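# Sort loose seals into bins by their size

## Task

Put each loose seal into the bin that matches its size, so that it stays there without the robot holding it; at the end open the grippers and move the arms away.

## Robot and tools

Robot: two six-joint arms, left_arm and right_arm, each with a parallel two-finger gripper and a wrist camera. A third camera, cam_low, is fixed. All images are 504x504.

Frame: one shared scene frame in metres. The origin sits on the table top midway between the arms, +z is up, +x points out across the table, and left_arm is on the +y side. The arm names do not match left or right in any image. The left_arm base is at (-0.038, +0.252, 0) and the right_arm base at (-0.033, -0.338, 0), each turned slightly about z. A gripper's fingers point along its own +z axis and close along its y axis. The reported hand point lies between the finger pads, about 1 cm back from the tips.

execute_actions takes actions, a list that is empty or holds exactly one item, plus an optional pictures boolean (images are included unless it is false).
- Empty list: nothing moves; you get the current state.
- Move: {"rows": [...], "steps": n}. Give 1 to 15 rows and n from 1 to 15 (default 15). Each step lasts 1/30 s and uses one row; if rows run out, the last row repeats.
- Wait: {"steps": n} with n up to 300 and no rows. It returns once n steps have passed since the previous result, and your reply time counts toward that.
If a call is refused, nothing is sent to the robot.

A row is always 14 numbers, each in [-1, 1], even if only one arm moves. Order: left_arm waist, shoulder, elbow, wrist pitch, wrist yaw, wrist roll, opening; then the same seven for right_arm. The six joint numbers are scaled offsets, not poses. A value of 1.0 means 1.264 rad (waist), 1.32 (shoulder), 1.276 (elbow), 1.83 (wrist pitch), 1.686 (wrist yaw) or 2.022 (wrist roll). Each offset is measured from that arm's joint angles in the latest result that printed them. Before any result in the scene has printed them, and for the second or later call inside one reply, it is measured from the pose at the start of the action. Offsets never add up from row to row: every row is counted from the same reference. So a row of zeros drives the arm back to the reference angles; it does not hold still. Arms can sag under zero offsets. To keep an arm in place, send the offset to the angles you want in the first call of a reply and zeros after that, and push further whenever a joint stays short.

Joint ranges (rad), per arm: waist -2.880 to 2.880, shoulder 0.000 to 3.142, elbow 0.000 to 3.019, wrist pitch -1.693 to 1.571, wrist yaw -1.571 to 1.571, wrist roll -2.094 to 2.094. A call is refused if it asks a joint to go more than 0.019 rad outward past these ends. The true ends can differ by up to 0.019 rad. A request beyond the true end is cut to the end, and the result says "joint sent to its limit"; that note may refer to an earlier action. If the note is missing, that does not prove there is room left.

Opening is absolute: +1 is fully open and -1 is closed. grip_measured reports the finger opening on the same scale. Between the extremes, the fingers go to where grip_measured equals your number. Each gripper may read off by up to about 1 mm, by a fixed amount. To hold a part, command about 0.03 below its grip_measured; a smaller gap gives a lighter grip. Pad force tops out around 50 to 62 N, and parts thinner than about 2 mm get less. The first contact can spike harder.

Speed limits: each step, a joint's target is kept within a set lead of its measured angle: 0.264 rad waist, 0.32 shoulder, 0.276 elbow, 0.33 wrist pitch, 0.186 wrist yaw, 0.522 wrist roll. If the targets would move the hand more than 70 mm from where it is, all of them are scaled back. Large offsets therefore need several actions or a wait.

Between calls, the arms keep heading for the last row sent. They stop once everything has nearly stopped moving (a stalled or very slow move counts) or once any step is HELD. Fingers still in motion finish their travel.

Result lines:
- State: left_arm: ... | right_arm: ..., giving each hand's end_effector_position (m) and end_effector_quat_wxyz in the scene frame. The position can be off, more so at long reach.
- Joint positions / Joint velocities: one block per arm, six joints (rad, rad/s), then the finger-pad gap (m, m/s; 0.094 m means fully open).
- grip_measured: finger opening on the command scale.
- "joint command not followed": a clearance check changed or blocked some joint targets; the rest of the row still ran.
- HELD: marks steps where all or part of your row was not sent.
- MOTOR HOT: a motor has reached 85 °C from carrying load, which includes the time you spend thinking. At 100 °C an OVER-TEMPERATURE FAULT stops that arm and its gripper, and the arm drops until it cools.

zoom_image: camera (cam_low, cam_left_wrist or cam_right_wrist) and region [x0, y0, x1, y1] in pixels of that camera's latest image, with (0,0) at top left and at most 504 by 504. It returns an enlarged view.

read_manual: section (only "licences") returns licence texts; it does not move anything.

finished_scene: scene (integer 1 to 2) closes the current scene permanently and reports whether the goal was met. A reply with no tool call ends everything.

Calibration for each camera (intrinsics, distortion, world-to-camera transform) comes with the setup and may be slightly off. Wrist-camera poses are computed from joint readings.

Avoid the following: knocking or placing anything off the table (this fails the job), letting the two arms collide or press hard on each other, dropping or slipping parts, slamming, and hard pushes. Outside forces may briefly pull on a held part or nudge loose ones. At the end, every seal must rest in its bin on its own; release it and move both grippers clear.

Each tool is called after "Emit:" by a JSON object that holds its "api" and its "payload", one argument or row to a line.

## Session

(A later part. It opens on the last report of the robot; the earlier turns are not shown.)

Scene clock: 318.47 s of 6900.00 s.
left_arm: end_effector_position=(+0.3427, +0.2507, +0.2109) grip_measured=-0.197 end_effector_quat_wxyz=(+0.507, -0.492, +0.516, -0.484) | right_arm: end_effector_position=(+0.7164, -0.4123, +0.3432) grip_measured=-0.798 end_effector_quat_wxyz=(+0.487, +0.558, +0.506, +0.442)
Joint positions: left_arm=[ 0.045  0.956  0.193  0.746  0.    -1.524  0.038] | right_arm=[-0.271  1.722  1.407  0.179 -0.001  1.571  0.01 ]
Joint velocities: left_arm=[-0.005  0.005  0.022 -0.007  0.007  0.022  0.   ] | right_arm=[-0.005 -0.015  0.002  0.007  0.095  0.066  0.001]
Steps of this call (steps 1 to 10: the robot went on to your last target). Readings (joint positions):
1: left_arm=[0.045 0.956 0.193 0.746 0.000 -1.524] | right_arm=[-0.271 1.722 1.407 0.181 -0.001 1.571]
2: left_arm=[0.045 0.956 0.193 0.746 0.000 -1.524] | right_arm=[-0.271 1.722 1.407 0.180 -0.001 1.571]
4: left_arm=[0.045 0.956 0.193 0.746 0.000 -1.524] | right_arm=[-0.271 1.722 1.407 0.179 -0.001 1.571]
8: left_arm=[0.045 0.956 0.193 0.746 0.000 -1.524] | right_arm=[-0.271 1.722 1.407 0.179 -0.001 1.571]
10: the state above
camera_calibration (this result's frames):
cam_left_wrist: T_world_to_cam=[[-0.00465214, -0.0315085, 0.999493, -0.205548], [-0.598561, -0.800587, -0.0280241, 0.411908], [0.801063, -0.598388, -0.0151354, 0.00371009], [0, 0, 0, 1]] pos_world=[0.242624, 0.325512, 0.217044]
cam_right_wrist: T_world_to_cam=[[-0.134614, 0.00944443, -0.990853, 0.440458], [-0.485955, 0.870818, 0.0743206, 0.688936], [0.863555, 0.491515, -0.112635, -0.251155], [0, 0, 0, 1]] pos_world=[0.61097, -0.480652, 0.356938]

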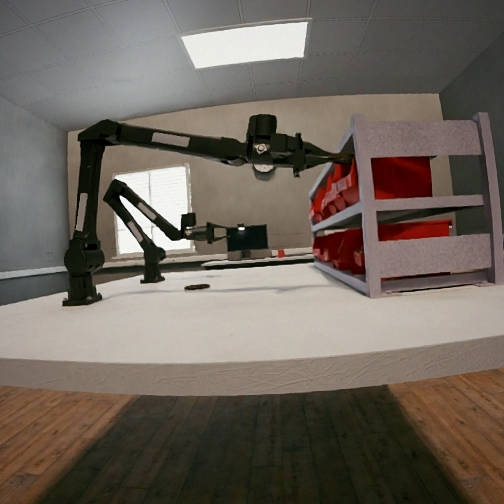

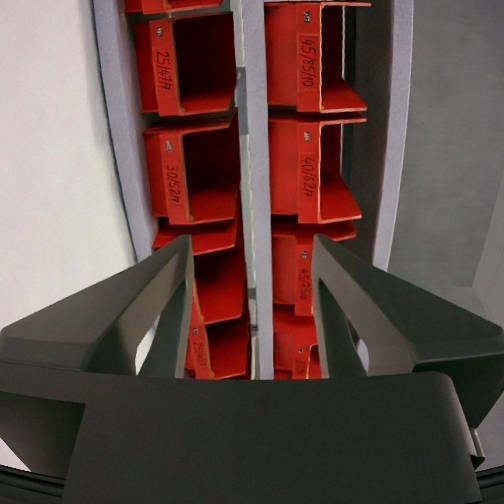

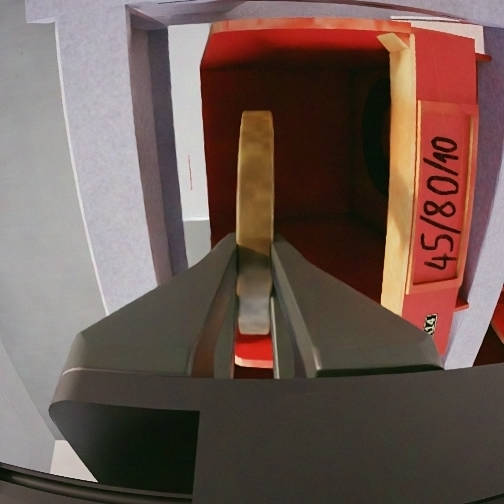

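Emit:
{"api": "execute_actions", "payload": {
  "actions": [
    {"rows":[[0,0,0.004,0,0,0,-0.2,0,0.015,0.03,-0.012,0,0,-0.84],[0,0,0.004,0,0,0,-0.2,0,0.027,0.05,-0.024,0,0,-0.84],[0,0,0.004,0,0,0,-0.2,0,0.038,0.07,-0.036,0,0,-0.84],[0,0,0.004,0,0,0,-0.2,0,0.049,0.09,-0.048,0,0,-0.84],[0,0,0.004,0,0,0,-0.2,0,0.06,0.11,-0.06,0,0,-0.84],[0,0,0.004,0,0,0,-0.2,0,0.07,0.13,-0.072,0,0,-0.84],[0,0,0.004,0,0,0,-0.2,0,0.08,0.15,-0.084,0,0,-0.84],[0,0,0.004,0,0,0,-0.2,0,0.09,0.17,-0.096,0,0,-0.84],[0,0,0.004,0,0,0,-0.2,0,0.1,0.19,-0.108,0,0,-0.84],[0,0,0.004,0,0,0,-0.2,0,0.11,0.21,-0.12,0,0,-0.84],[0,0,0.004,0,0,0,-0.2,0,0.12,0.23,-0.132,0,0,-0.84],[0,0,0.004,0,0,0,-0.2,0,0.131,0.25,-0.144,0,0,-0.84],[0,0,0.004,0,0,0,-0.2,0,0.142,0.265,-0.154,0,0,-0.84]]}
  ],
  "pictures": false
}}

Emit:
{"api": "execute_actions", "payload": {
  "actions": [
    {"steps":12}
  ]
}}

Scene clock: 338.10 s of 6900.00 s.
left_arm: end_effector_position=(+0.3427, +0.2507, +0.2109) grip_measured=-0.197 end_effector_quat_wxyz=(+0.507, -0.492, +0.516, -0.484) | right_arm: end_effector_position=(+0.7779, -0.4183, +0.3208) grip_measured=-0.797 end_effector_quat_wxyz=(+0.443, +0.593, +0.538, +0.403)
Joint positions: left_arm=[ 0.045  0.956  0.193  0.746  0.    -1.524  0.038] | right_arm=[-0.271  1.89   1.683 -0.08  -0.001  1.571  0.01 ]
Joint velocities: left_arm=[-0.005  0.015 -0.017  0.002  0.007 -0.037  0.   ] | right_arm=[-0.005  0.19   0.247 -0.193 -0.022  0.022 -0.001]
Steps of this call (steps 1 to 15: the robot went on to your last target; steps 16 to 90: nothing new was sent; then 16.13 s passed at rest; steps 91 to 105: all 15 steps of this action). Readings (joint positions):
91: left_arm=[0.045 0.956 0.193 0.746 0.000 -1.524] | right_arm=[-0.271 1.722 1.407 0.176 -0.001 1.571]
92: left_arm=[0.045 0.956 0.193 0.746 0.000 -1.524] | right_arm=[-0.271 1.723 1.409 0.168 -0.001 1.571]
94: left_arm=[0.045 0.956 0.193 0.746 0.000 -1.524] | right_arm=[-0.271 1.732 1.427 0.134 -0.001 1.571]
98: left_arm=[0.045 0.956 0.193 0.746 0.000 -1.524] | right_arm=[-0.271 1.790 1.525 0.052 -0.001 1.571]
105: the state above

Scene clock: 338.50 s of 6900.00 s.
left_arm: end_effector_position=(+0.3427, +0.2507, +0.2109) grip_measured=-0.197 end_effector_quat_wxyz=(+0.507, -0.492, +0.516, -0.484) | right_arm: end_effector_position=(+0.7793, -0.4185, +0.3127) grip_measured=-0.797 end_effector_quat_wxyz=(+0.437, +0.598, +0.542, +0.397)
Joint positions: left_arm=[ 0.045  0.956  0.193  0.746  0.    -1.524  0.038] | right_arm=[-0.271  1.899  1.688 -0.096 -0.001  1.571  0.01 ]
Joint velocities: left_arm=[-0.015 -0.005 -0.007 -0.007  0.022 -0.037  0.   ] | right_arm=[-0.015  0.005 -0.002 -0.007 -0.022  0.051 -0.   ]
Steps of this call (steps 1 to 12: the robot went on to your last target). Readings (joint positions):
1: left_arm=[0.045 0.956 0.193 0.746 0.000 -1.524] | right_arm=[-0.271 1.894 1.688 -0.085 -0.001 1.571]
2: left_arm=[0.045 0.956 0.193 0.746 0.000 -1.524] | right_arm=[-0.271 1.897 1.688 -0.088 -0.001 1.571]
4: left_arm=[0.045 0.956 0.193 0.746 0.000 -1.524] | right_arm=[-0.271 1.899 1.688 -0.095 -0.001 1.571]
8: left_arm=[0.045 0.956 0.193 0.746 0.000 -1.524] | right_arm=[-0.271 1.899 1.688 -0.096 -0.001 1.571]
12: the state above
camera_calibration (this result's frames):
cam_left_wrist: T_world_to_cam=[[-0.00465214, -0.0315085, 0.999493, -0.205548], [-0.598561, -0.800587, -0.0280241, 0.411908], [0.801063, -0.598388, -0.0151354, 0.00371009], [0, 0, 0, 1]] pos_world=[0.242624, 0.325512, 0.217044]
cam_right_wrist: T_world_to_cam=[[-0.301444, 0.0259073, -0.953132, 0.543829], [-0.464931, 0.868744, 0.170656, 0.679781], [0.832448, 0.494584, -0.249833, -0.237404], [0, 0, 0, 1]] pos_world=[0.677613, -0.487228, 0.343021]

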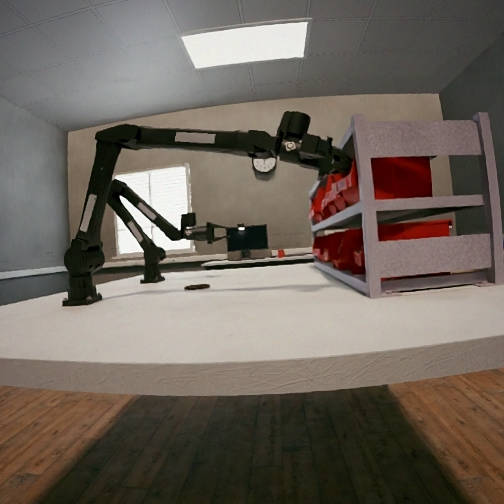

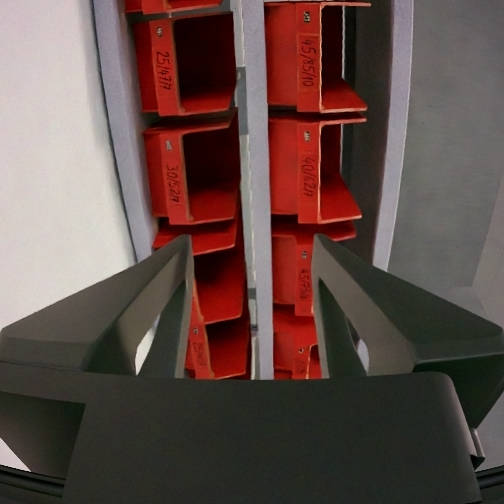

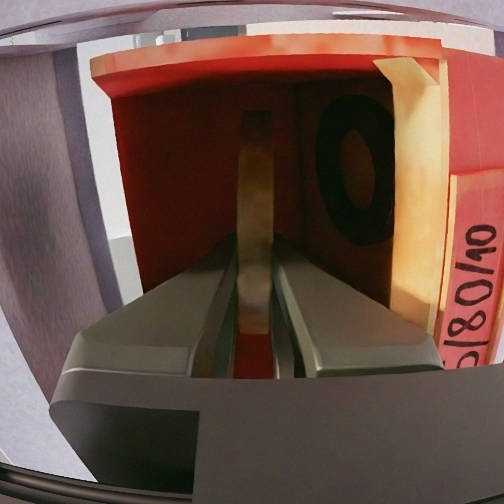

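Release and retract.

Emit:
{"api": "execute_actions", "payload": {
  "actions": [
    {"rows":[[0,0,0.004,0,0,0,-0.2,0,0,0.03,0,0,0,-0.75],[0,0,0.004,0,0,0,-0.2,0,0,0.03,0,0,0,-0.65],[0,0,0.004,0,0,0,-0.2,0,0,0.03,0,0,0,-0.55]],"steps":10}
  ],
  "pictures": false
}}

Emit:
{"api": "execute_actions", "payload": {
  "actions": [
    {"rows":[[0,0,0.004,0,0,0,-0.2,0,-0.009,-0.013,0.008,0,0,-0.55],[0,0,0.004,0,0,0,-0.2,0,-0.018,-0.026,0.016,0,0,-0.55],[0,0,0.004,0,0,0,-0.2,0,-0.027,-0.039,0.024,0,0,-0.55],[0,0,0.004,0,0,0,-0.2,0,-0.036,-0.052,0.032,0,0,-0.55],[0,0,0.004,0,0,0,-0.2,0,-0.045,-0.065,0.04,0,0,-0.55],[0,0,0.004,0,0,0,-0.2,0,-0.054,-0.078,0.048,0,0,-0.55],[0,0,0.004,0,0,0,-0.2,0,-0.063,-0.091,0.057,0,0,-0.55],[0,0,0.004,0,0,0,-0.2,0,-0.072,-0.104,0.065,0,0,-0.55],[0,0,0.004,0,0,0,-0.2,0,-0.081,-0.117,0.073,0,0,-0.55],[0,0,0.004,0,0,0,-0.2,0,-0.09,-0.13,0.082,0,0,-0.55],[0,0,0.004,0,0,0,-0.2,0,-0.099,-0.143,0.09,0,0,-0.55],[0,0,0.004,0,0,0,-0.2,0,-0.107,-0.155,0.098,0,0,-0.55]]}
  ],
  "pictures": false
}}

Emit:
{"api": "execute_actions", "payload": {
  "actions": [
    {"steps":12}
  ]
}}

Scene clock: 355.20 s of 6900.00 s.
left_arm: end_effector_position=(+0.3427, +0.2507, +0.2109) grip_measured=-0.197 end_effector_quat_wxyz=(+0.507, -0.492, +0.516, -0.484) | right_arm: end_effector_position=(+0.7793, -0.4185, +0.3127) grip_measured=-0.552 end_effector_quat_wxyz=(+0.437, +0.598, +0.542, +0.397)
Joint positions: left_arm=[ 0.045  0.956  0.193  0.746  0.    -1.524  0.038] | right_arm=[-0.271  1.899  1.688 -0.096 -0.001  1.571  0.021]
Joint velocities: left_arm=[-0.005 -0.015  0.017  0.012  0.037 -0.022 -0.   ] | right_arm=[-0.005 -0.015 -0.007 -0.017  0.037 -0.125 -0.001]
Steps of this call (steps 1 to 30: the robot went on to your last target; steps 31 to 90: nothing new was sent; then 13.37 s passed at rest; steps 91 to 100: all 10 steps of this action). Readings (joint positions):
91: left_arm=[0.045 0.956 0.193 0.746 0.000 -1.524] | right_arm=[-0.271 1.899 1.688 -0.096 -0.001 1.571]
92: left_arm=[0.045 0.956 0.193 0.746 0.000 -1.524] | right_arm=[-0.271 1.899 1.688 -0.096 -0.001 1.571]
94: left_arm=[0.045 0.956 0.193 0.746 0.000 -1.524] | right_arm=[-0.271 1.899 1.688 -0.096 -0.001 1.571]
98: left_arm=[0.045 0.956 0.193 0.746 0.000 -1.524] | right_arm=[-0.271 1.899 1.688 -0.096 -0.001 1.571]
100: the state above

Scene clock: 355.70 s of 6900.00 s.
left_arm: end_effector_position=(+0.3427, +0.2507, +0.2109) grip_measured=-0.197 end_effector_quat_wxyz=(+0.507, -0.492, +0.516, -0.484) | right_arm: end_effector_position=(+0.7359, -0.4142, +0.3212) grip_measured=-0.552 end_effector_quat_wxyz=(+0.459, +0.581, +0.527, +0.417)
Joint positions: left_arm=[ 0.045  0.956  0.193  0.746  0.    -1.524  0.038] | right_arm=[-0.271  1.78   1.493  0.054 -0.001  1.571  0.021]
Joint velocities: left_arm=[-0.005 -0.024 -0.002 -0.007  0.066 -0.007 -0.001] | right_arm=[-0.005 -0.19  -0.027  0.115  0.022  0.125  0.   ]
Steps of this call (steps 1 to 15: all 15 steps of this action). Readings (joint positions):
1: left_arm=[0.045 0.956 0.193 0.746 0.000 -1.524] | right_arm=[-0.271 1.899 1.687 -0.096 -0.001 1.571]
2: left_arm=[0.045 0.956 0.193 0.746 0.000 -1.524] | right_arm=[-0.271 1.898 1.681 -0.093 -0.001 1.571]
4: left_arm=[0.045 0.956 0.193 0.746 0.000 -1.524] | right_arm=[-0.271 1.888 1.655 -0.075 -0.001 1.571]
8: left_arm=[0.045 0.956 0.193 0.746 0.000 -1.524] | right_arm=[-0.271 1.856 1.583 -0.025 -0.001 1.571]
15: the state above

Scene clock: 356.10 s of 6900.00 s.
left_arm: end_effector_position=(+0.3427, +0.2507, +0.2109) grip_measured=-0.197 end_effector_quat_wxyz=(+0.507, -0.492, +0.516, -0.484) | right_arm: end_effector_position=(+0.7327, -0.4139, +0.3387) grip_measured=-0.552 end_effector_quat_wxyz=(+0.468, +0.574, +0.521, +0.425)
Joint positions: left_arm=[ 0.045  0.956  0.193  0.746  0.    -1.524  0.038] | right_arm=[-0.271  1.761  1.493  0.066 -0.001  1.571  0.021]
Joint velocities: left_arm=[ 0.005 -0.024  0.012  0.012  0.007 -0.007  0.001] | right_arm=[ 0.015 -0.015 -0.017 -0.002 -0.007 -0.022 -0.   ]
Steps of this call (steps 1 to 12: the robot went on to your last target). Readings (joint positions):
1: left_arm=[0.045 0.956 0.193 0.746 0.000 -1.524] | right_arm=[-0.271 1.775 1.493 0.057 -0.001 1.571]
2: left_arm=[0.045 0.956 0.193 0.746 0.000 -1.524] | right_arm=[-0.271 1.770 1.493 0.061 -0.001 1.571]
4: left_arm=[0.045 0.956 0.193 0.746 0.000 -1.524] | right_arm=[-0.271 1.763 1.493 0.065 -0.001 1.571]
8: left_arm=[0.045 0.956 0.193 0.746 0.000 -1.524] | right_arm=[-0.271 1.761 1.493 0.066 -0.001 1.571]
12: the state above
camera_calibration (this result's frames):
cam_left_wrist: T_world_to_cam=[[-0.00465214, -0.0315085, 0.999493, -0.205548], [-0.598561, -0.800587, -0.0280241, 0.411908], [0.801063, -0.598388, -0.0151354, 0.00371009], [0, 0, 0, 1]] pos_world=[0.242624, 0.325512, 0.217044]
cam_right_wrist: T_world_to_cam=[[-0.200466, 0.0159427, -0.979571, 0.48533], [-0.479717, 0.870203, 0.112335, 0.680877], [0.854216, 0.492436, -0.166798, -0.239357], [0, 0, 0, 1]] pos_world=[0.628383, -0.48237, 0.359004]

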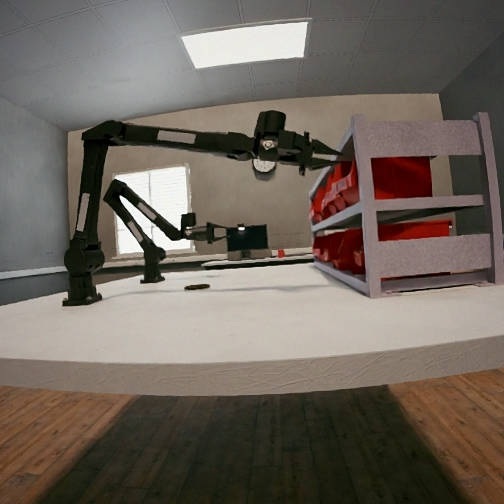

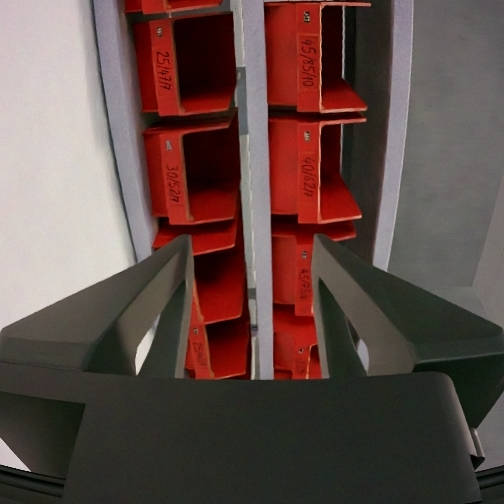

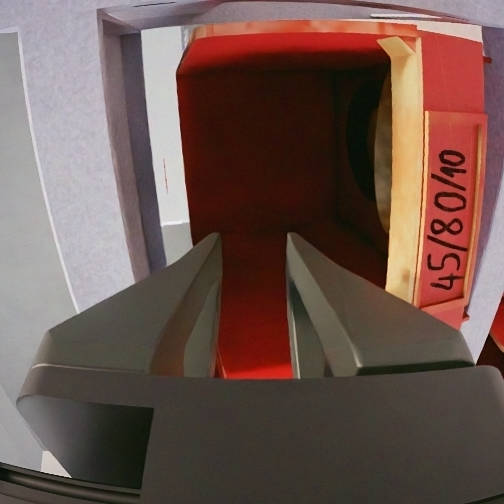

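Emit:
{"api": "execute_actions", "payload": {
  "actions": [
    {"rows":[[0,0,0.004,0,0,0,-0.2,0,-0.015,-0.025,0,0,0,-0.55],[0,0,0.004,0,0,0,-0.2,0,-0.03,-0.05,0,0,0,-0.55],[0,0,0.004,0,0,0,-0.2,0,-0.05,-0.075,0,0,0,-0.55],[0,0,0.004,0,0,0,-0.2,0,-0.07,-0.1,0,0,0,-0.55],[0,0,0.004,0,0,0,-0.2,0,-0.09,-0.13,0,0,0,-0.55],[0,0,0.004,0,0,0,-0.2,0,-0.11,-0.16,0,0,0,-0.55],[0,0,0.004,0,0,0,-0.2,0,-0.13,-0.19,0,0,0,-0.55],[0,0,0.004,0,0,0,-0.2,0,-0.15,-0.22,0,0,0,-0.55],[0,0,0.004,0,0,0,-0.2,0,-0.17,-0.25,0,0,-0.02,-0.55],[0,0,0.004,0,0,0,-0.2,0,-0.19,-0.28,0,0,-0.05,-0.55],[0,0,0.004,0,0,0,-0.2,0.02,-0.2,-0.31,-0.02,0,-0.08,-0.4],[0,0,0.004,0,0,0,-0.2,0.04,-0.205,-0.34,-0.05,0,-0.11,-0.2],[0,0,0.004,0,0,0,-0.2,0.07,-0.205,-0.37,-0.08,0,-0.14,0],[0,0,0.004,0,0,0,-0.2,0.1,-0.205,-0.39,-0.11,0,-0.16,0.2],[0,0,0.004,0,0,0,-0.2,0.13,-0.205,-0.405,-0.14,0,-0.18,0.4]]}
  ],
  "pictures": false
}}

Emit:
{"api": "execute_actions", "payload": {
  "actions": [
    {"steps":12}
  ],
  "pictures": false
}}

Scene clock: 376.87 s of 6900.00 s.
left_arm: end_effector_position=(+0.3427, +0.2507, +0.2109) grip_measured=-0.197 end_effector_quat_wxyz=(+0.507, -0.492, +0.516, -0.484) | right_arm: end_effector_position=(+0.5825, -0.3773, +0.2400) grip_measured=+0.296 end_effector_quat_wxyz=(+0.405, +0.573, +0.636, +0.321)
Joint positions: left_arm=[ 0.045  0.956  0.193  0.746  0.    -1.524  0.038] | right_arm=[-0.235  1.472  1.042 -0.055  0.     1.404  0.061]
Joint velocities: left_arm=[-0.015  0.005 -0.007  0.017 -0.007 -0.037  0.   ] | right_arm=[ 0.493 -0.327 -0.525 -0.935 -0.022 -0.725  0.207]
Steps of this call (steps 1 to 30: the robot went on to your last target; steps 31 to 90: nothing new was sent; then 17.27 s passed at rest; steps 91 to 105: all 15 steps of this action). Readings (joint positions):
91: left_arm=[0.045 0.956 0.193 0.746 0.000 -1.524] | right_arm=[-0.271 1.760 1.489 0.066 -0.001 1.571]
92: left_arm=[0.045 0.956 0.193 0.746 0.000 -1.524] | right_arm=[-0.271 1.755 1.478 0.066 -0.001 1.571]
94: left_arm=[0.045 0.956 0.193 0.746 0.000 -1.524] | right_arm=[-0.271 1.731 1.427 0.066 -0.001 1.571]
98: left_arm=[0.045 0.956 0.193 0.746 0.000 -1.524] | right_arm=[-0.271 1.644 1.273 0.066 -0.001 1.571]
105: the state above

Scene clock: 377.27 s of 6900.00 s.
left_arm: end_effector_position=(+0.3427, +0.2507, +0.2109) grip_measured=-0.197 end_effector_quat_wxyz=(+0.507, -0.492, +0.516, -0.484) | right_arm: end_effector_position=(+0.5427, -0.2920, +0.1656) grip_measured=+0.398 end_effector_quat_wxyz=(+0.333, +0.493, +0.761, +0.258)
Joint positions: left_arm=[ 0.045  0.956  0.193  0.746  0.    -1.524  0.038] | right_arm=[-0.093  1.487  0.969 -0.184 -0.003  1.231  0.066]
Joint velocities: left_arm=[-0.015  0.005 -0.012 -0.012  0.022  0.022 -0.001] | right_arm=[-0.005  0.015 -0.012 -0.012 -0.022 -0.051  0.003]
Steps of this call (steps 1 to 12: the robot went on to your last target). Readings (joint positions):
1: left_arm=[0.045 0.956 0.193 0.746 0.000 -1.524] | right_arm=[-0.215 1.465 1.024 -0.087 0.000 1.378]
2: left_arm=[0.045 0.956 0.193 0.746 0.000 -1.524] | right_arm=[-0.192 1.464 1.011 -0.115 0.000 1.350]
4: left_arm=[0.045 0.956 0.193 0.746 0.000 -1.524] | right_arm=[-0.142 1.468 0.987 -0.158 -0.000 1.303]
8: left_arm=[0.045 0.956 0.193 0.746 0.000 -1.524] | right_arm=[-0.091 1.486 0.969 -0.184 -0.003 1.252]
12: the state above

Now q1 +0.571, q4 −0.86, q2 +0.013.

Emit:
{"api": "execute_actions", "payload": {
  "actions": [
    {"rows":[[0,0,0.004,0,0,0,-0.2,0.02,0,0.015,-0.04,0,0,0.5],[0,0,0.004,0,0,0,-0.2,0.04,0,0.015,-0.08,0,0,0.6],[0,0,0.004,0,0,0,-0.2,0.07,0,0.015,-0.12,0,0,0.7],[0,0,0.004,0,0,0,-0.2,0.1,0,0.015,-0.16,0,0,0.8],[0,0,0.004,0,0,0,-0.2,0.135,0,0.015,-0.2,0,0,0.9],[0,0,0.004,0,0,0,-0.2,0.17,0,0.015,-0.24,0,0,1],[0,0,0.004,0,0,0,-0.2,0.205,0,0.015,-0.28,0,0,1],[0,0,0.004,0,0,0,-0.2,0.24,0,0.015,-0.32,0,0,1],[0,0,0.004,0,0,0,-0.2,0.275,0,0.015,-0.36,0,0,1],[0,0,0.004,0,0,0,-0.2,0.31,0,0.015,-0.39,0,0,1],[0,0,0.004,0,0,0,-0.2,0.345,0,0.015,-0.42,0,0,1],[0,0,0.004,0,0,0,-0.2,0.38,0.01,0.015,-0.44,0,0,1],[0,0,0.004,0,0,0,-0.2,0.41,0.015,0.015,-0.46,0,0,1],[0,0,0.004,0,0,0,-0.2,0.435,0.02,0.015,-0.47,0,0,1],[0,0,0.004,0,0,0,-0.2,0.452,0.02,0.015,-0.475,0,0,1]]}
  ],
  "pictures": false
}}

Emit:
{"api": "execute_actions", "payload": {
  "actions": [
    {"steps":18}
  ]
}}

Scene clock: 388.27 s of 6900.00 s.
left_arm: end_effector_position=(+0.3427, +0.2507, +0.2109) grip_measured=-0.197 end_effector_quat_wxyz=(+0.507, -0.492, +0.516, -0.484) | right_arm: end_effector_position=(+0.3054, -0.1124, +0.0780) grip_measured=+1.000 end_effector_quat_wxyz=(+0.019, +0.310, +0.950, +0.027)
Joint positions: left_arm=[ 0.045  0.956  0.193  0.746  0.    -1.524  0.038] | right_arm=[ 0.416  1.49   0.97  -0.984 -0.002  1.22   0.094]
Joint velocities: left_arm=[-0.005 -0.024  0.017 -0.017 -0.007  0.037  0.   ] | right_arm=[ 1.48   0.093 -0.007 -1.018 -0.11  -0.007  0.   ]
Steps of this call (steps 1 to 30: the robot went on to your last target; steps 31 to 90: nothing new was sent; then 7.50 s passed at rest; steps 91 to 105: all 15 steps of this action). Readings (joint positions):
91: left_arm=[0.045 0.956 0.193 0.746 0.000 -1.524] | right_arm=[-0.092 1.487 0.969 -0.196 -0.003 1.217]
92: left_arm=[0.045 0.956 0.193 0.746 0.000 -1.524] | right_arm=[-0.090 1.486 0.970 -0.228 -0.003 1.218]
94: left_arm=[0.045 0.956 0.193 0.746 0.000 -1.524] | right_arm=[-0.068 1.486 0.970 -0.337 -0.001 1.219]
98: left_arm=[0.045 0.956 0.193 0.746 0.000 -1.524] | right_arm=[0.061 1.486 0.970 -0.584 -0.000 1.220]
105: the state above

Scene clock: 388.87 s of 6900.00 s.
left_arm: end_effector_position=(+0.3427, +0.2507, +0.2109) grip_measured=-0.197 end_effector_quat_wxyz=(+0.507, -0.492, +0.516, -0.484) | right_arm: end_effector_position=(+0.2758, -0.0972, +0.0738) grip_measured=+1.000 end_effector_quat_wxyz=(-0.003, +0.276, +0.961, +0.000)
Joint positions: left_arm=[ 0.045  0.956  0.193  0.746  0.    -1.524  0.038] | right_arm=[ 0.489  1.5    0.97  -1.043 -0.005  1.221  0.094]
Joint velocities: left_arm=[-0.005 -0.005  0.012  0.007 -0.007  0.037 -0.001] | right_arm=[-0.015  0.005 -0.007 -0.007  0.022 -0.022  0.   ]
Steps of this call (steps 1 to 18: the robot went on to your last target). Readings (joint positions):
1: left_arm=[0.045 0.956 0.193 0.746 0.000 -1.524] | right_arm=[0.460 1.494 0.970 -1.010 -0.005 1.220]
2: left_arm=[0.045 0.956 0.193 0.746 0.000 -1.524] | right_arm=[0.493 1.497 0.970 -1.025 -0.007 1.220]
4: left_arm=[0.045 0.956 0.193 0.746 0.000 -1.524] | right_arm=[0.519 1.500 0.970 -1.038 -0.007 1.220]
8: left_arm=[0.045 0.956 0.193 0.746 0.000 -1.524] | right_arm=[0.501 1.500 0.970 -1.042 -0.006 1.220]
18: the state above
camera_calibration (this result's frames):
cam_left_wrist: T_world_to_cam=[[-0.00465214, -0.0315085, 0.999493, -0.205548], [-0.598561, -0.800587, -0.0280241, 0.411908], [0.801063, -0.598388, -0.0151354, 0.00371009], [0, 0, 0, 1]] pos_world=[0.242624, 0.325512, 0.217044]
cam_right_wrist: T_world_to_cam=[[-0.527477, -0.849568, 0.00110405, 0.0629089], [-0.693177, 0.431128, 0.577611, 0.19769], [-0.491196, 0.303911, -0.816311, 0.351477], [0, 0, 0, 1]] pos_world=[0.342861, -0.138602, 0.172657]

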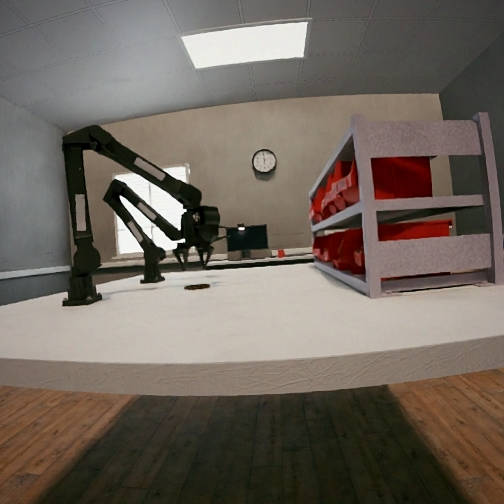

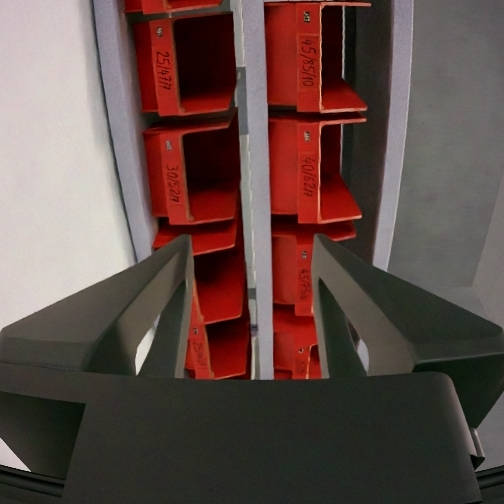

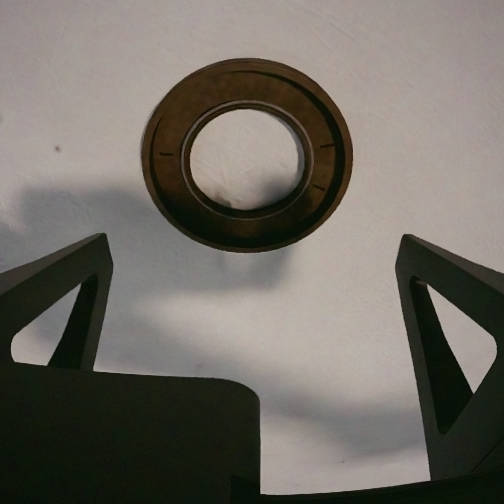

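Emit:
{"api": "execute_actions", "payload": {
  "actions": [
    {"rows":[[0,0,0.004,0,0,0,-0.2,-0.004,0.007,-0.003,0.01,0,0,1],[0,0,0.004,0,0,0,-0.2,-0.008,0.014,-0.006,0.02,0,0,1],[0,0,0.004,0,0,0,-0.2,-0.012,0.021,-0.009,0.028,0,0,1],[0,0,0.004,0,0,0,-0.2,-0.016,0.028,-0.012,0.036,0,0,1],[0,0,0.004,0,0,0,-0.2,-0.02,0.035,-0.015,0.044,0,0,1],[0,0,0.004,0,0,0,-0.2,-0.024,0.042,-0.018,0.052,0,0,1],[0,0,0.004,0,0,0,-0.2,-0.028,0.049,-0.021,0.06,0,0,1],[0,0,0.004,0,0,0,-0.2,-0.032,0.058,-0.024,0.068,0,0,1],[0,0,0.004,0,0,0,-0.2,-0.035,0.066,-0.026,0.077,0,0,1]]}
  ],
  "pictures": false
}}

Emit:
{"api": "execute_actions", "payload": {
  "actions": [
    {"steps":10}
  ]
}}

Scene clock: 402.90 s of 6900.00 s.
left_arm: end_effector_position=(+0.3427, +0.2507, +0.2109) grip_measured=-0.197 end_effector_quat_wxyz=(+0.507, -0.492, +0.516, -0.484) | right_arm: end_effector_position=(+0.2915, -0.1018, +0.0318) grip_measured=+1.000 end_effector_quat_wxyz=(+0.000, +0.292, +0.956, +0.005)
Joint positions: left_arm=[ 0.045  0.956  0.193  0.746  0.    -1.524  0.038] | right_arm=[ 0.456  1.585  0.937 -0.915 -0.005  1.221  0.094]
Joint velocities: left_arm=[ 0.005 -0.024  0.007  0.017 -0.066 -0.007  0.001] | right_arm=[ 0.015  0.015 -0.027 -0.017 -0.007 -0.081  0.   ]
Steps of this call (steps 1 to 15: the robot went on to your last target; steps 16 to 90: nothing new was sent; then 10.53 s passed at rest; steps 91 to 105: all 15 steps of this action). Readings (joint positions):
91: left_arm=[0.045 0.956 0.193 0.746 0.000 -1.524] | right_arm=[0.489 1.500 0.970 -1.042 -0.005 1.221]
92: left_arm=[0.045 0.956 0.193 0.746 0.000 -1.524] | right_arm=[0.489 1.500 0.969 -1.036 -0.005 1.221]
94: left_arm=[0.045 0.956 0.193 0.746 0.000 -1.524] | right_arm=[0.489 1.502 0.966 -1.014 -0.005 1.221]
98: left_arm=[0.045 0.956 0.193 0.746 0.000 -1.524] | right_arm=[0.479 1.527 0.955 -0.957 -0.005 1.221]
105: the state above

Scene clock: 403.23 s of 6900.00 s.
left_arm: end_effector_position=(+0.3427, +0.2507, +0.2109) grip_measured=-0.197 end_effector_quat_wxyz=(+0.507, -0.492, +0.516, -0.484) | right_arm: end_effector_position=(+0.2915, -0.1018, +0.0315) grip_measured=+1.000 end_effector_quat_wxyz=(+0.000, +0.292, +0.956, +0.005)
Joint positions: left_arm=[ 0.045  0.956  0.193  0.746  0.    -1.524  0.038] | right_arm=[ 0.456  1.585  0.936 -0.913 -0.005  1.221  0.094]
Joint velocities: left_arm=[-0.015 -0.015 -0.002 -0.032  0.022 -0.037 -0.001] | right_arm=[-0.015 -0.005  0.007 -0.017  0.022  0.081  0.   ]
Steps of this call (steps 1 to 10: the robot went on to your last target). Readings (joint positions):
1: left_arm=[0.045 0.956 0.193 0.746 0.000 -1.524] | right_arm=[0.456 1.585 0.936 -0.915 -0.005 1.221]
2: left_arm=[0.045 0.956 0.193 0.746 0.000 -1.524] | right_arm=[0.456 1.585 0.936 -0.915 -0.005 1.221]
4: left_arm=[0.045 0.956 0.193 0.746 0.000 -1.524] | right_arm=[0.456 1.585 0.936 -0.913 -0.005 1.221]
8: left_arm=[0.045 0.956 0.193 0.746 0.000 -1.524] | right_arm=[0.456 1.585 0.936 -0.913 -0.005 1.221]
10: the state above
camera_calibration (this result's frames):
cam_left_wrist: T_world_to_cam=[[-0.00465214, -0.0315085, 0.999493, -0.205548], [-0.598561, -0.800587, -0.0280241, 0.411908], [0.801063, -0.598388, -0.0151354, 0.00371009], [0, 0, 0, 1]] pos_world=[0.242624, 0.325512, 0.217044]
cam_right_wrist: T_world_to_cam=[[-0.555341, -0.831571, -0.00927404, 0.0776368], [-0.683645, 0.450146, 0.574455, 0.234331], [-0.473526, 0.325358, -0.818484, 0.323137], [0, 0, 0, 1]] pos_world=[0.356328, -0.146058, 0.13059]

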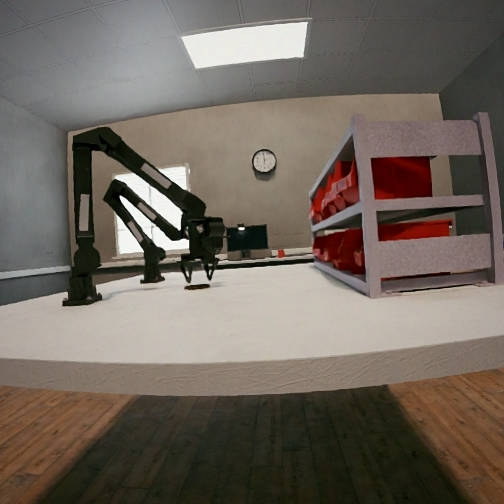

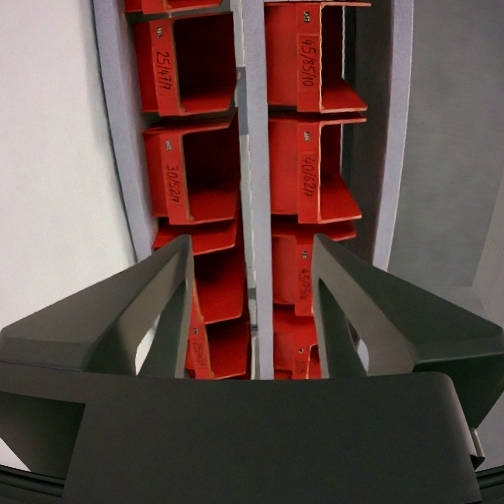

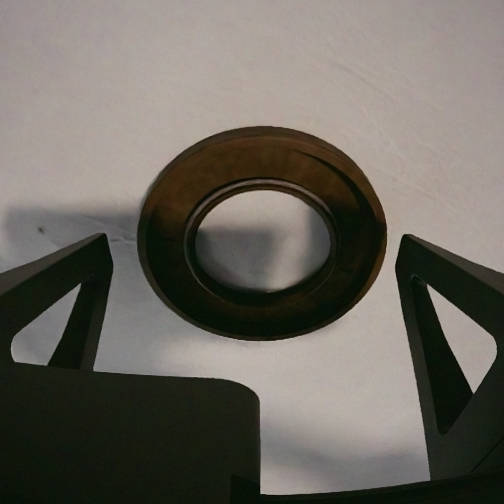

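Emit:
{"api": "execute_actions", "payload": {
  "actions": [
    {"rows":[[0,0,0.004,0,0,0,-0.2,0.006,0.005,-0.002,0,0,0,1],[0,0,0.004,0,0,0,-0.2,0.012,0.01,-0.003,0,0,0,1],[0,0,0.004,0,0,0,-0.2,0.017,0.016,-0.004,0,0,0,1],[0,0,0.004,0,0,0,-0.2,0.021,0.022,-0.004,0,0,0,1]]}
  ]
}}

Scene clock: 412.50 s of 6900.00 s.
left_arm: end_effector_position=(+0.3427, +0.2507, +0.2109) grip_measured=-0.197 end_effector_quat_wxyz=(+0.507, -0.492, +0.516, -0.484) | right_arm: end_effector_position=(+0.2877, -0.0985, +0.0271) grip_measured=+1.000 end_effector_quat_wxyz=(-0.003, +0.286, +0.958, +0.000)
Joint positions: left_arm=[ 0.045  0.956  0.193  0.746  0.    -1.524  0.038] | right_arm=[ 0.468  1.597  0.936 -0.913 -0.005  1.221  0.094]
Joint velocities: left_arm=[-0.015 -0.005  0.002  0.002 -0.11  -0.081 -0.   ] | right_arm=[-0.024 -0.015 -0.017 -0.017  0.007  0.007  0.   ]
Steps of this call (steps 1 to 15: the robot went on to your last target; steps 16 to 90: nothing new was sent; then 5.77 s passed at rest; steps 91 to 105: all 15 steps of this action). Readings (joint positions):
91: left_arm=[0.045 0.956 0.193 0.746 0.000 -1.524] | right_arm=[0.456 1.585 0.936 -0.913 -0.005 1.221]
92: left_arm=[0.045 0.956 0.193 0.746 0.000 -1.524] | right_arm=[0.456 1.585 0.936 -0.913 -0.005 1.221]
94: left_arm=[0.045 0.956 0.193 0.746 0.000 -1.524] | right_arm=[0.457 1.586 0.936 -0.913 -0.005 1.221]
98: left_arm=[0.045 0.956 0.193 0.746 0.000 -1.524] | right_arm=[0.465 1.593 0.936 -0.913 -0.005 1.221]
105: the state above
camera_calibration (this result's frames):
cam_left_wrist: T_world_to_cam=[[-0.00465214, -0.0315085, 0.999493, -0.205548], [-0.598561, -0.800587, -0.0280241, 0.411908], [0.801063, -0.598388, -0.0151354, 0.00371009], [0, 0, 0, 1]] pos_world=[0.242624, 0.325512, 0.217044]
cam_right_wrist: T_world_to_cam=[[-0.545184, -0.838315, 0.00146192, 0.074291], [-0.683803, 0.445707, 0.577719, 0.232254], [-0.484962, 0.313963, -0.816235, 0.318819], [0, 0, 0, 1]] pos_world=[0.353933, -0.141336, 0.125945]

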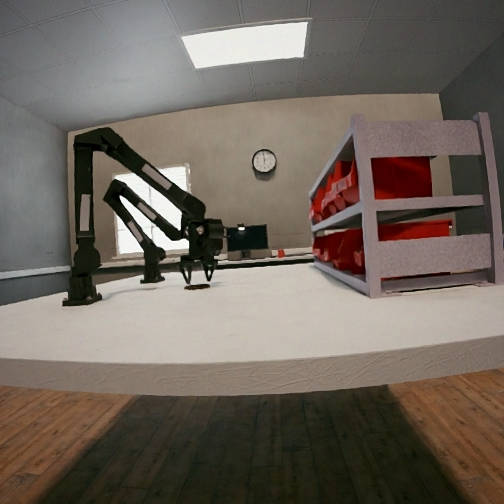

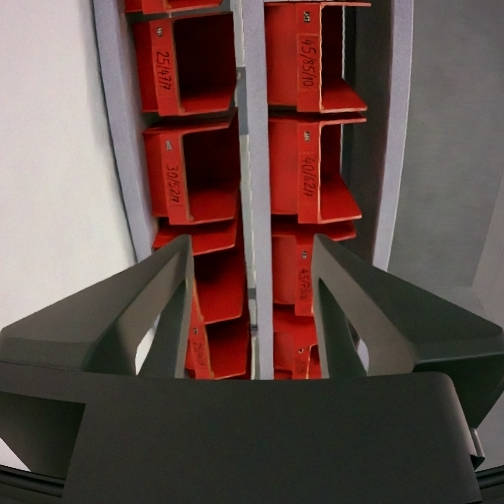

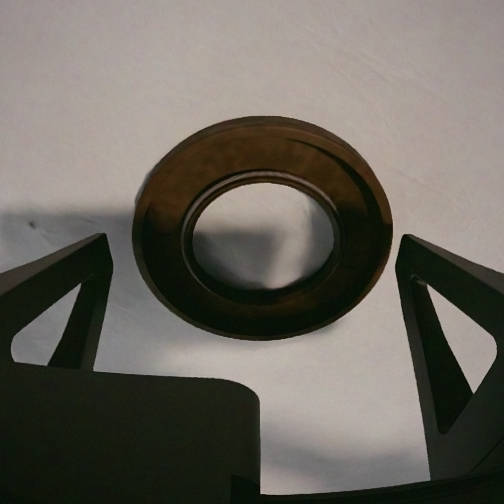

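Emit:
{"api": "execute_actions", "payload": {
  "actions": [
    {"rows":[[0,0,0.004,0,0,0,-0.2,0,0,-0.005,0,0,0,1],[0,0,0.004,0,0,0,-0.2,0,0,-0.011,0,0,0,1]],"steps":12}
  ]
}}

Scene clock: 419.30 s of 6900.00 s.
left_arm: end_effector_position=(+0.3427, +0.2507, +0.2109) grip_measured=-0.197 end_effector_quat_wxyz=(+0.507, -0.492, +0.516, -0.484) | right_arm: end_effector_position=(+0.2836, -0.1016, +0.0239) grip_measured=+1.000 end_effector_quat_wxyz=(-0.006, +0.286, +0.958, -0.004)
Joint positions: left_arm=[ 0.045  0.956  0.193  0.746  0.    -1.524  0.038] | right_arm=[ 0.468  1.597  0.925 -0.913 -0.005  1.221  0.094]
Joint velocities: left_arm=[-0.005 -0.015  0.012 -0.007 -0.007 -0.007  0.001] | right_arm=[ 0.005  0.015  0.007 -0.012 -0.022  0.022  0.   ]
Steps of this call (steps 1 to 15: the robot went on to your last target; steps 16 to 90: nothing new was sent; then 3.40 s passed at rest; steps 91 to 102: all 12 steps of this action). Readings (joint positions):
91: left_arm=[0.045 0.956 0.193 0.746 0.000 -1.524] | right_arm=[0.468 1.597 0.936 -0.913 -0.005 1.221]
92: left_arm=[0.045 0.956 0.193 0.746 0.000 -1.524] | right_arm=[0.468 1.597 0.935 -0.913 -0.005 1.221]
94: left_arm=[0.045 0.956 0.193 0.746 0.000 -1.524] | right_arm=[0.468 1.597 0.931 -0.913 -0.005 1.221]
98: left_arm=[0.045 0.956 0.193 0.746 0.000 -1.524] | right_arm=[0.468 1.597 0.925 -0.913 -0.005 1.221]
102: the state above
camera_calibration (this result's frames):
cam_left_wrist: T_world_to_cam=[[-0.00465214, -0.0315085, 0.999493, -0.205548], [-0.598561, -0.800587, -0.0280241, 0.411908], [0.801063, -0.598388, -0.0151354, 0.00371009], [0, 0, 0, 1]] pos_world=[0.242624, 0.325512, 0.217044]
cam_right_wrist: T_world_to_cam=[[-0.545129, -0.838274, 0.011482, 0.069216], [-0.678842, 0.449405, 0.580696, 0.231541], [-0.491943, 0.30876, -0.814039, 0.316583], [0, 0, 0, 1]] pos_world=[0.350652, -0.143782, 0.122462]

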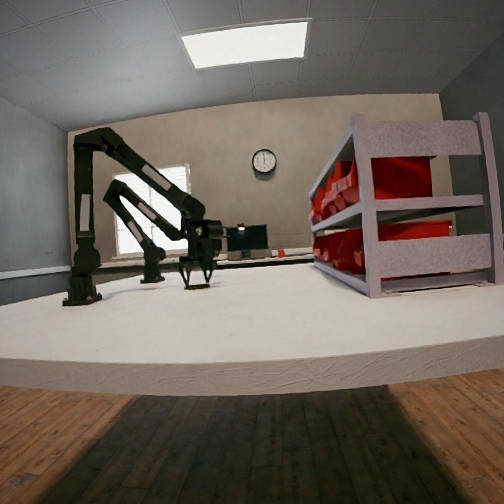

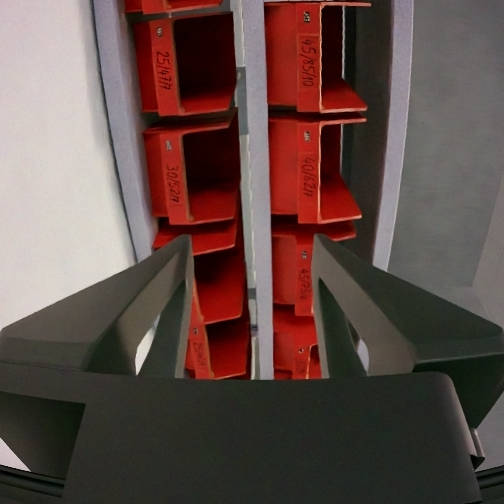

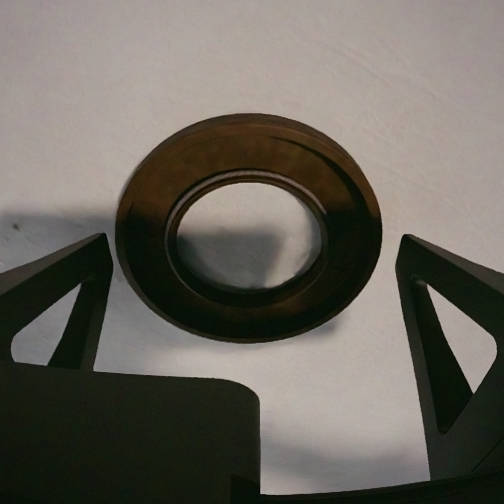

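Emit:
{"api": "execute_actions", "payload": {
  "actions": [
    {"rows":[[0,0,0.004,0,0,0,-0.2,0,0.005,0.008,0.006,0,0,1],[0,0,0.004,0,0,0,-0.2,0,0.01,0.008,0.012,0,0,1],[0,0,0.004,0,0,0,-0.2,0,0.015,0.008,0.015,0,0,1],[0,0,0.004,0,0,0,-0.2,0,0.02,0.008,0.018,0,0,1],[0,0,0.004,0,0,0,-0.2,0,0.025,0.008,0.018,0,0,1]]}
  ]
}}

Scene clock: 425.27 s of 6900.00 s.
left_arm: end_effector_position=(+0.3427, +0.2507, +0.2109) grip_measured=-0.197 end_effector_quat_wxyz=(+0.507, -0.492, +0.516, -0.484) | right_arm: end_effector_position=(+0.2862, -0.0996, +0.0176) grip_measured=+1.000 end_effector_quat_wxyz=(-0.005, +0.286, +0.958, -0.002)
Joint positions: left_arm=[ 0.045  0.956  0.193  0.746  0.    -1.524  0.038] | right_arm=[ 0.468  1.613  0.925 -0.892 -0.005  1.221  0.094]
Joint velocities: left_arm=[-0.005 -0.005 -0.022  0.012 -0.022 -0.037 -0.001] | right_arm=[-0.015 -0.015  0.012  0.012 -0.022  0.022  0.   ]
Steps of this call (steps 1 to 15: the robot went on to your last target; steps 16 to 90: nothing new was sent; then 2.47 s passed at rest; steps 91 to 105: all 15 steps of this action). Readings (joint positions):
91: left_arm=[0.045 0.956 0.193 0.746 0.000 -1.524] | right_arm=[0.468 1.597 0.925 -0.913 -0.005 1.221]
92: left_arm=[0.045 0.956 0.193 0.746 0.000 -1.524] | right_arm=[0.468 1.597 0.925 -0.912 -0.005 1.221]
94: left_arm=[0.045 0.956 0.193 0.746 0.000 -1.524] | right_arm=[0.468 1.597 0.925 -0.903 -0.005 1.221]
98: left_arm=[0.045 0.956 0.193 0.746 0.000 -1.524] | right_arm=[0.468 1.606 0.925 -0.893 -0.005 1.221]
105: the state above
camera_calibration (this result's frames):
cam_left_wrist: T_world_to_cam=[[-0.00465214, -0.0315085, 0.999493, -0.205548], [-0.598561, -0.800587, -0.0280241, 0.411908], [0.801063, -0.598388, -0.0151354, 0.00371009], [0, 0, 0, 1]] pos_world=[0.242624, 0.325512, 0.217044]
cam_right_wrist: T_world_to_cam=[[-0.545161, -0.838297, 0.00754564, 0.0724754], [-0.680794, 0.44795, 0.579534, 0.236581], [-0.489202, 0.310802, -0.814913, 0.311538], [0, 0, 0, 1]] pos_world=[0.352979, -0.142047, 0.116223]

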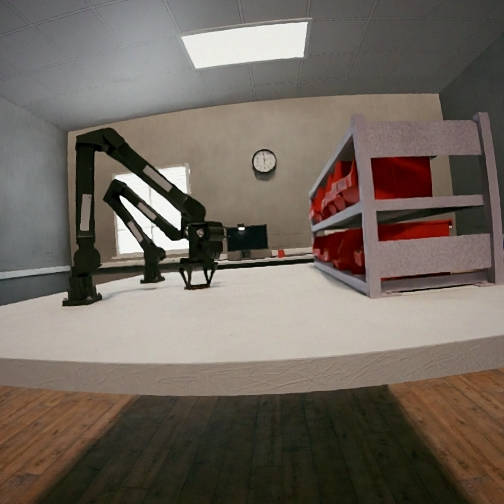

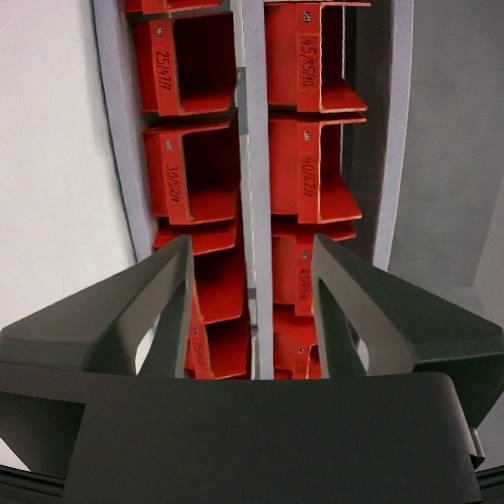

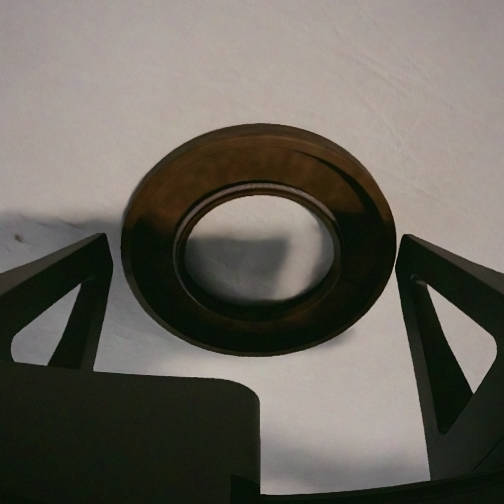

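Looks like 85. Lower the shoulder a further 0.015, then close.

Emit:
{"api": "execute_actions", "payload": {
  "actions": [
    {"rows":[[0,0,0.004,0,0,0,-0.2,0,0.008,0.008,0,0,0,1],[0,0,0.004,0,0,0,-0.2,0,0.016,0.008,0,0,0,1],[0,0,0.004,0,0,0,-0.2,0,0.024,0.008,0,0,0,1]],"steps":12}
  ],
  "pictures": false
}}

Emit:
{"api": "execute_actions", "payload": {
  "actions": [
    {"rows":[[0,0,0.004,0,0,0,-0.2,0,0,0.008,0,0,0,0.96],[0,0,0.004,0,0,0,-0.2,0,0,0.008,0,0,0,0.93],[0,0,0.004,0,0,0,-0.2,0,0,0.008,0,0,0,0.9],[0,0,0.004,0,0,0,-0.2,0,0,0.008,0,0,0,0.88],[0,0,0.004,0,0,0,-0.2,0,0,0.008,0,0,0,0.86],[0,0,0.004,0,0,0,-0.2,0,0,0.008,0,0,0,0.84],[0,0,0.004,0,0,0,-0.2,0,0,0.008,0,0,0,0.82],[0,0,0.004,0,0,0,-0.2,0,0,0.008,0,0,0,0.8],[0,0,0.004,0,0,0,-0.2,0,0,0.008,0,0,0,0.78],[0,0,0.004,0,0,0,-0.2,0,0,0.008,0,0,0,0.76],[0,0,0.004,0,0,0,-0.2,0,0,0.008,0,0,0,0.75]]}
  ]
}}

Scene clock: 437.10 s of 6900.00 s.
left_arm: end_effector_position=(+0.3427, +0.2507, +0.2109) grip_measured=-0.197 end_effector_quat_wxyz=(+0.507, -0.492, +0.516, -0.484) | right_arm: end_effector_position=(+0.2849, -0.1007, +0.0120) grip_measured=+1.000 end_effector_quat_wxyz=(-0.009, +0.286, +0.958, -0.008)
Joint positions: left_arm=[ 0.045  0.956  0.193  0.746  0.    -1.524  0.038] | right_arm=[ 0.468  1.628  0.925 -0.892 -0.005  1.221  0.094]
Joint velocities: left_arm=[-0.015  0.005 -0.007  0.007  0.022 -0.051  0.   ] | right_arm=[-0.015 -0.015 -0.002 -0.012  0.007  0.022  0.   ]
Steps of this call (steps 1 to 15: the robot went on to your last target; steps 16 to 90: nothing new was sent; then 8.43 s passed at rest; steps 91 to 102: all 12 steps of this action). Readings (joint positions):
91: left_arm=[0.045 0.956 0.193 0.746 0.000 -1.524] | right_arm=[0.468 1.613 0.925 -0.892 -0.005 1.221]
92: left_arm=[0.045 0.956 0.193 0.746 0.000 -1.524] | right_arm=[0.468 1.613 0.925 -0.892 -0.005 1.221]
94: left_arm=[0.045 0.956 0.193 0.746 0.000 -1.524] | right_arm=[0.468 1.616 0.925 -0.892 -0.005 1.221]
98: left_arm=[0.045 0.956 0.193 0.746 0.000 -1.524] | right_arm=[0.468 1.625 0.925 -0.892 -0.005 1.221]
102: the state above

Scene clock: 437.60 s of 6900.00 s.
left_arm: end_effector_position=(+0.3427, +0.2507, +0.2109) grip_measured=-0.197 end_effector_quat_wxyz=(+0.507, -0.492, +0.516, -0.484) | right_arm: end_effector_position=(+0.2849, -0.1007, +0.0120) grip_measured=+0.886 end_effector_quat_wxyz=(-0.009, +0.286, +0.958, -0.008)
Joint positions: left_arm=[ 0.045  0.956  0.193  0.746  0.    -1.524  0.038] | right_arm=[ 0.468  1.628  0.925 -0.892 -0.005  1.221  0.089]
Joint velocities: left_arm=[-0.015  0.005 -0.017 -0.022  0.081 -0.037  0.001] | right_arm=[-0.005  0.005  0.002 -0.007  0.022  0.051  0.   ]
Steps of this call (steps 1 to 15: all 15 steps of this action). Readings (joint positions):
1: left_arm=[0.045 0.956 0.193 0.746 0.000 -1.524] | right_arm=[0.468 1.628 0.925 -0.892 -0.005 1.221]
2: left_arm=[0.045 0.956 0.193 0.746 0.000 -1.524] | right_arm=[0.468 1.628 0.925 -0.892 -0.005 1.221]
4: left_arm=[0.045 0.956 0.193 0.746 0.000 -1.524] | right_arm=[0.468 1.628 0.925 -0.892 -0.005 1.221]
8: left_arm=[0.045 0.956 0.193 0.746 0.000 -1.524] | right_arm=[0.468 1.628 0.925 -0.892 -0.005 1.221]
15: the state above
camera_calibration (this result's frames):
cam_left_wrist: T_world_to_cam=[[-0.00465214, -0.0315085, 0.999493, -0.205548], [-0.598561, -0.800587, -0.0280241, 0.411908], [0.801063, -0.598388, -0.0151354, 0.00371009], [0, 0, 0, 1]] pos_world=[0.242624, 0.325512, 0.217044]
cam_right_wrist: T_world_to_cam=[[-0.544988, -0.838168, 0.0215008, 0.0706981], [-0.673857, 0.453121, 0.583608, 0.237836], [-0.498904, 0.303571, -0.811751, 0.308626], [0, 0, 0, 1]] pos_world=[0.352772, -0.142201, 0.110204]

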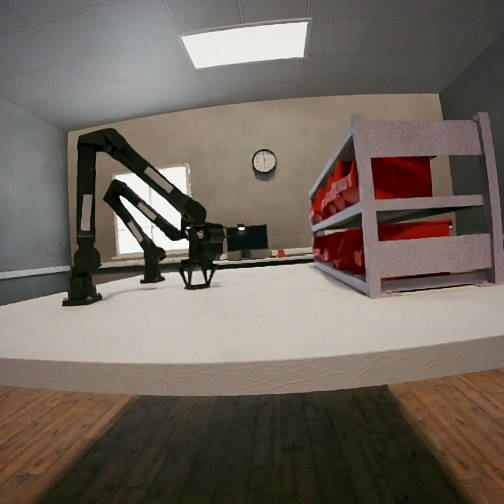

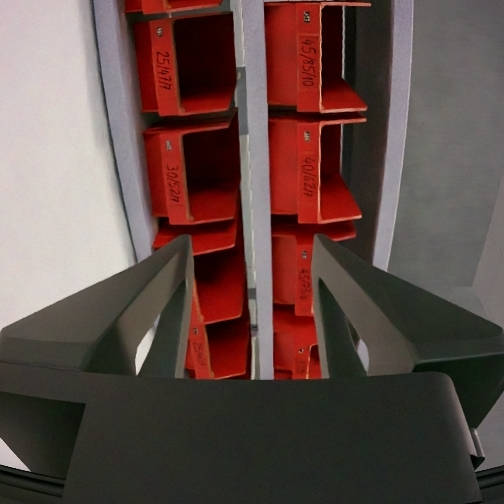

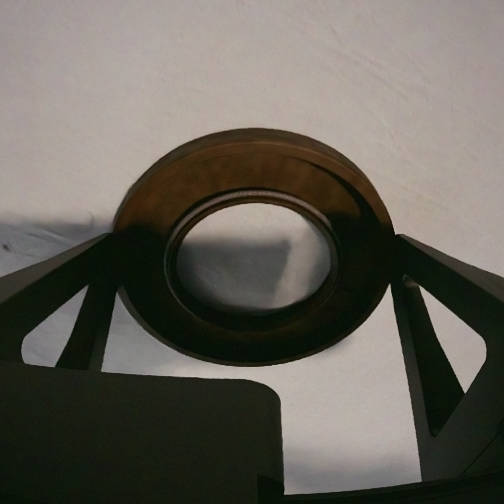

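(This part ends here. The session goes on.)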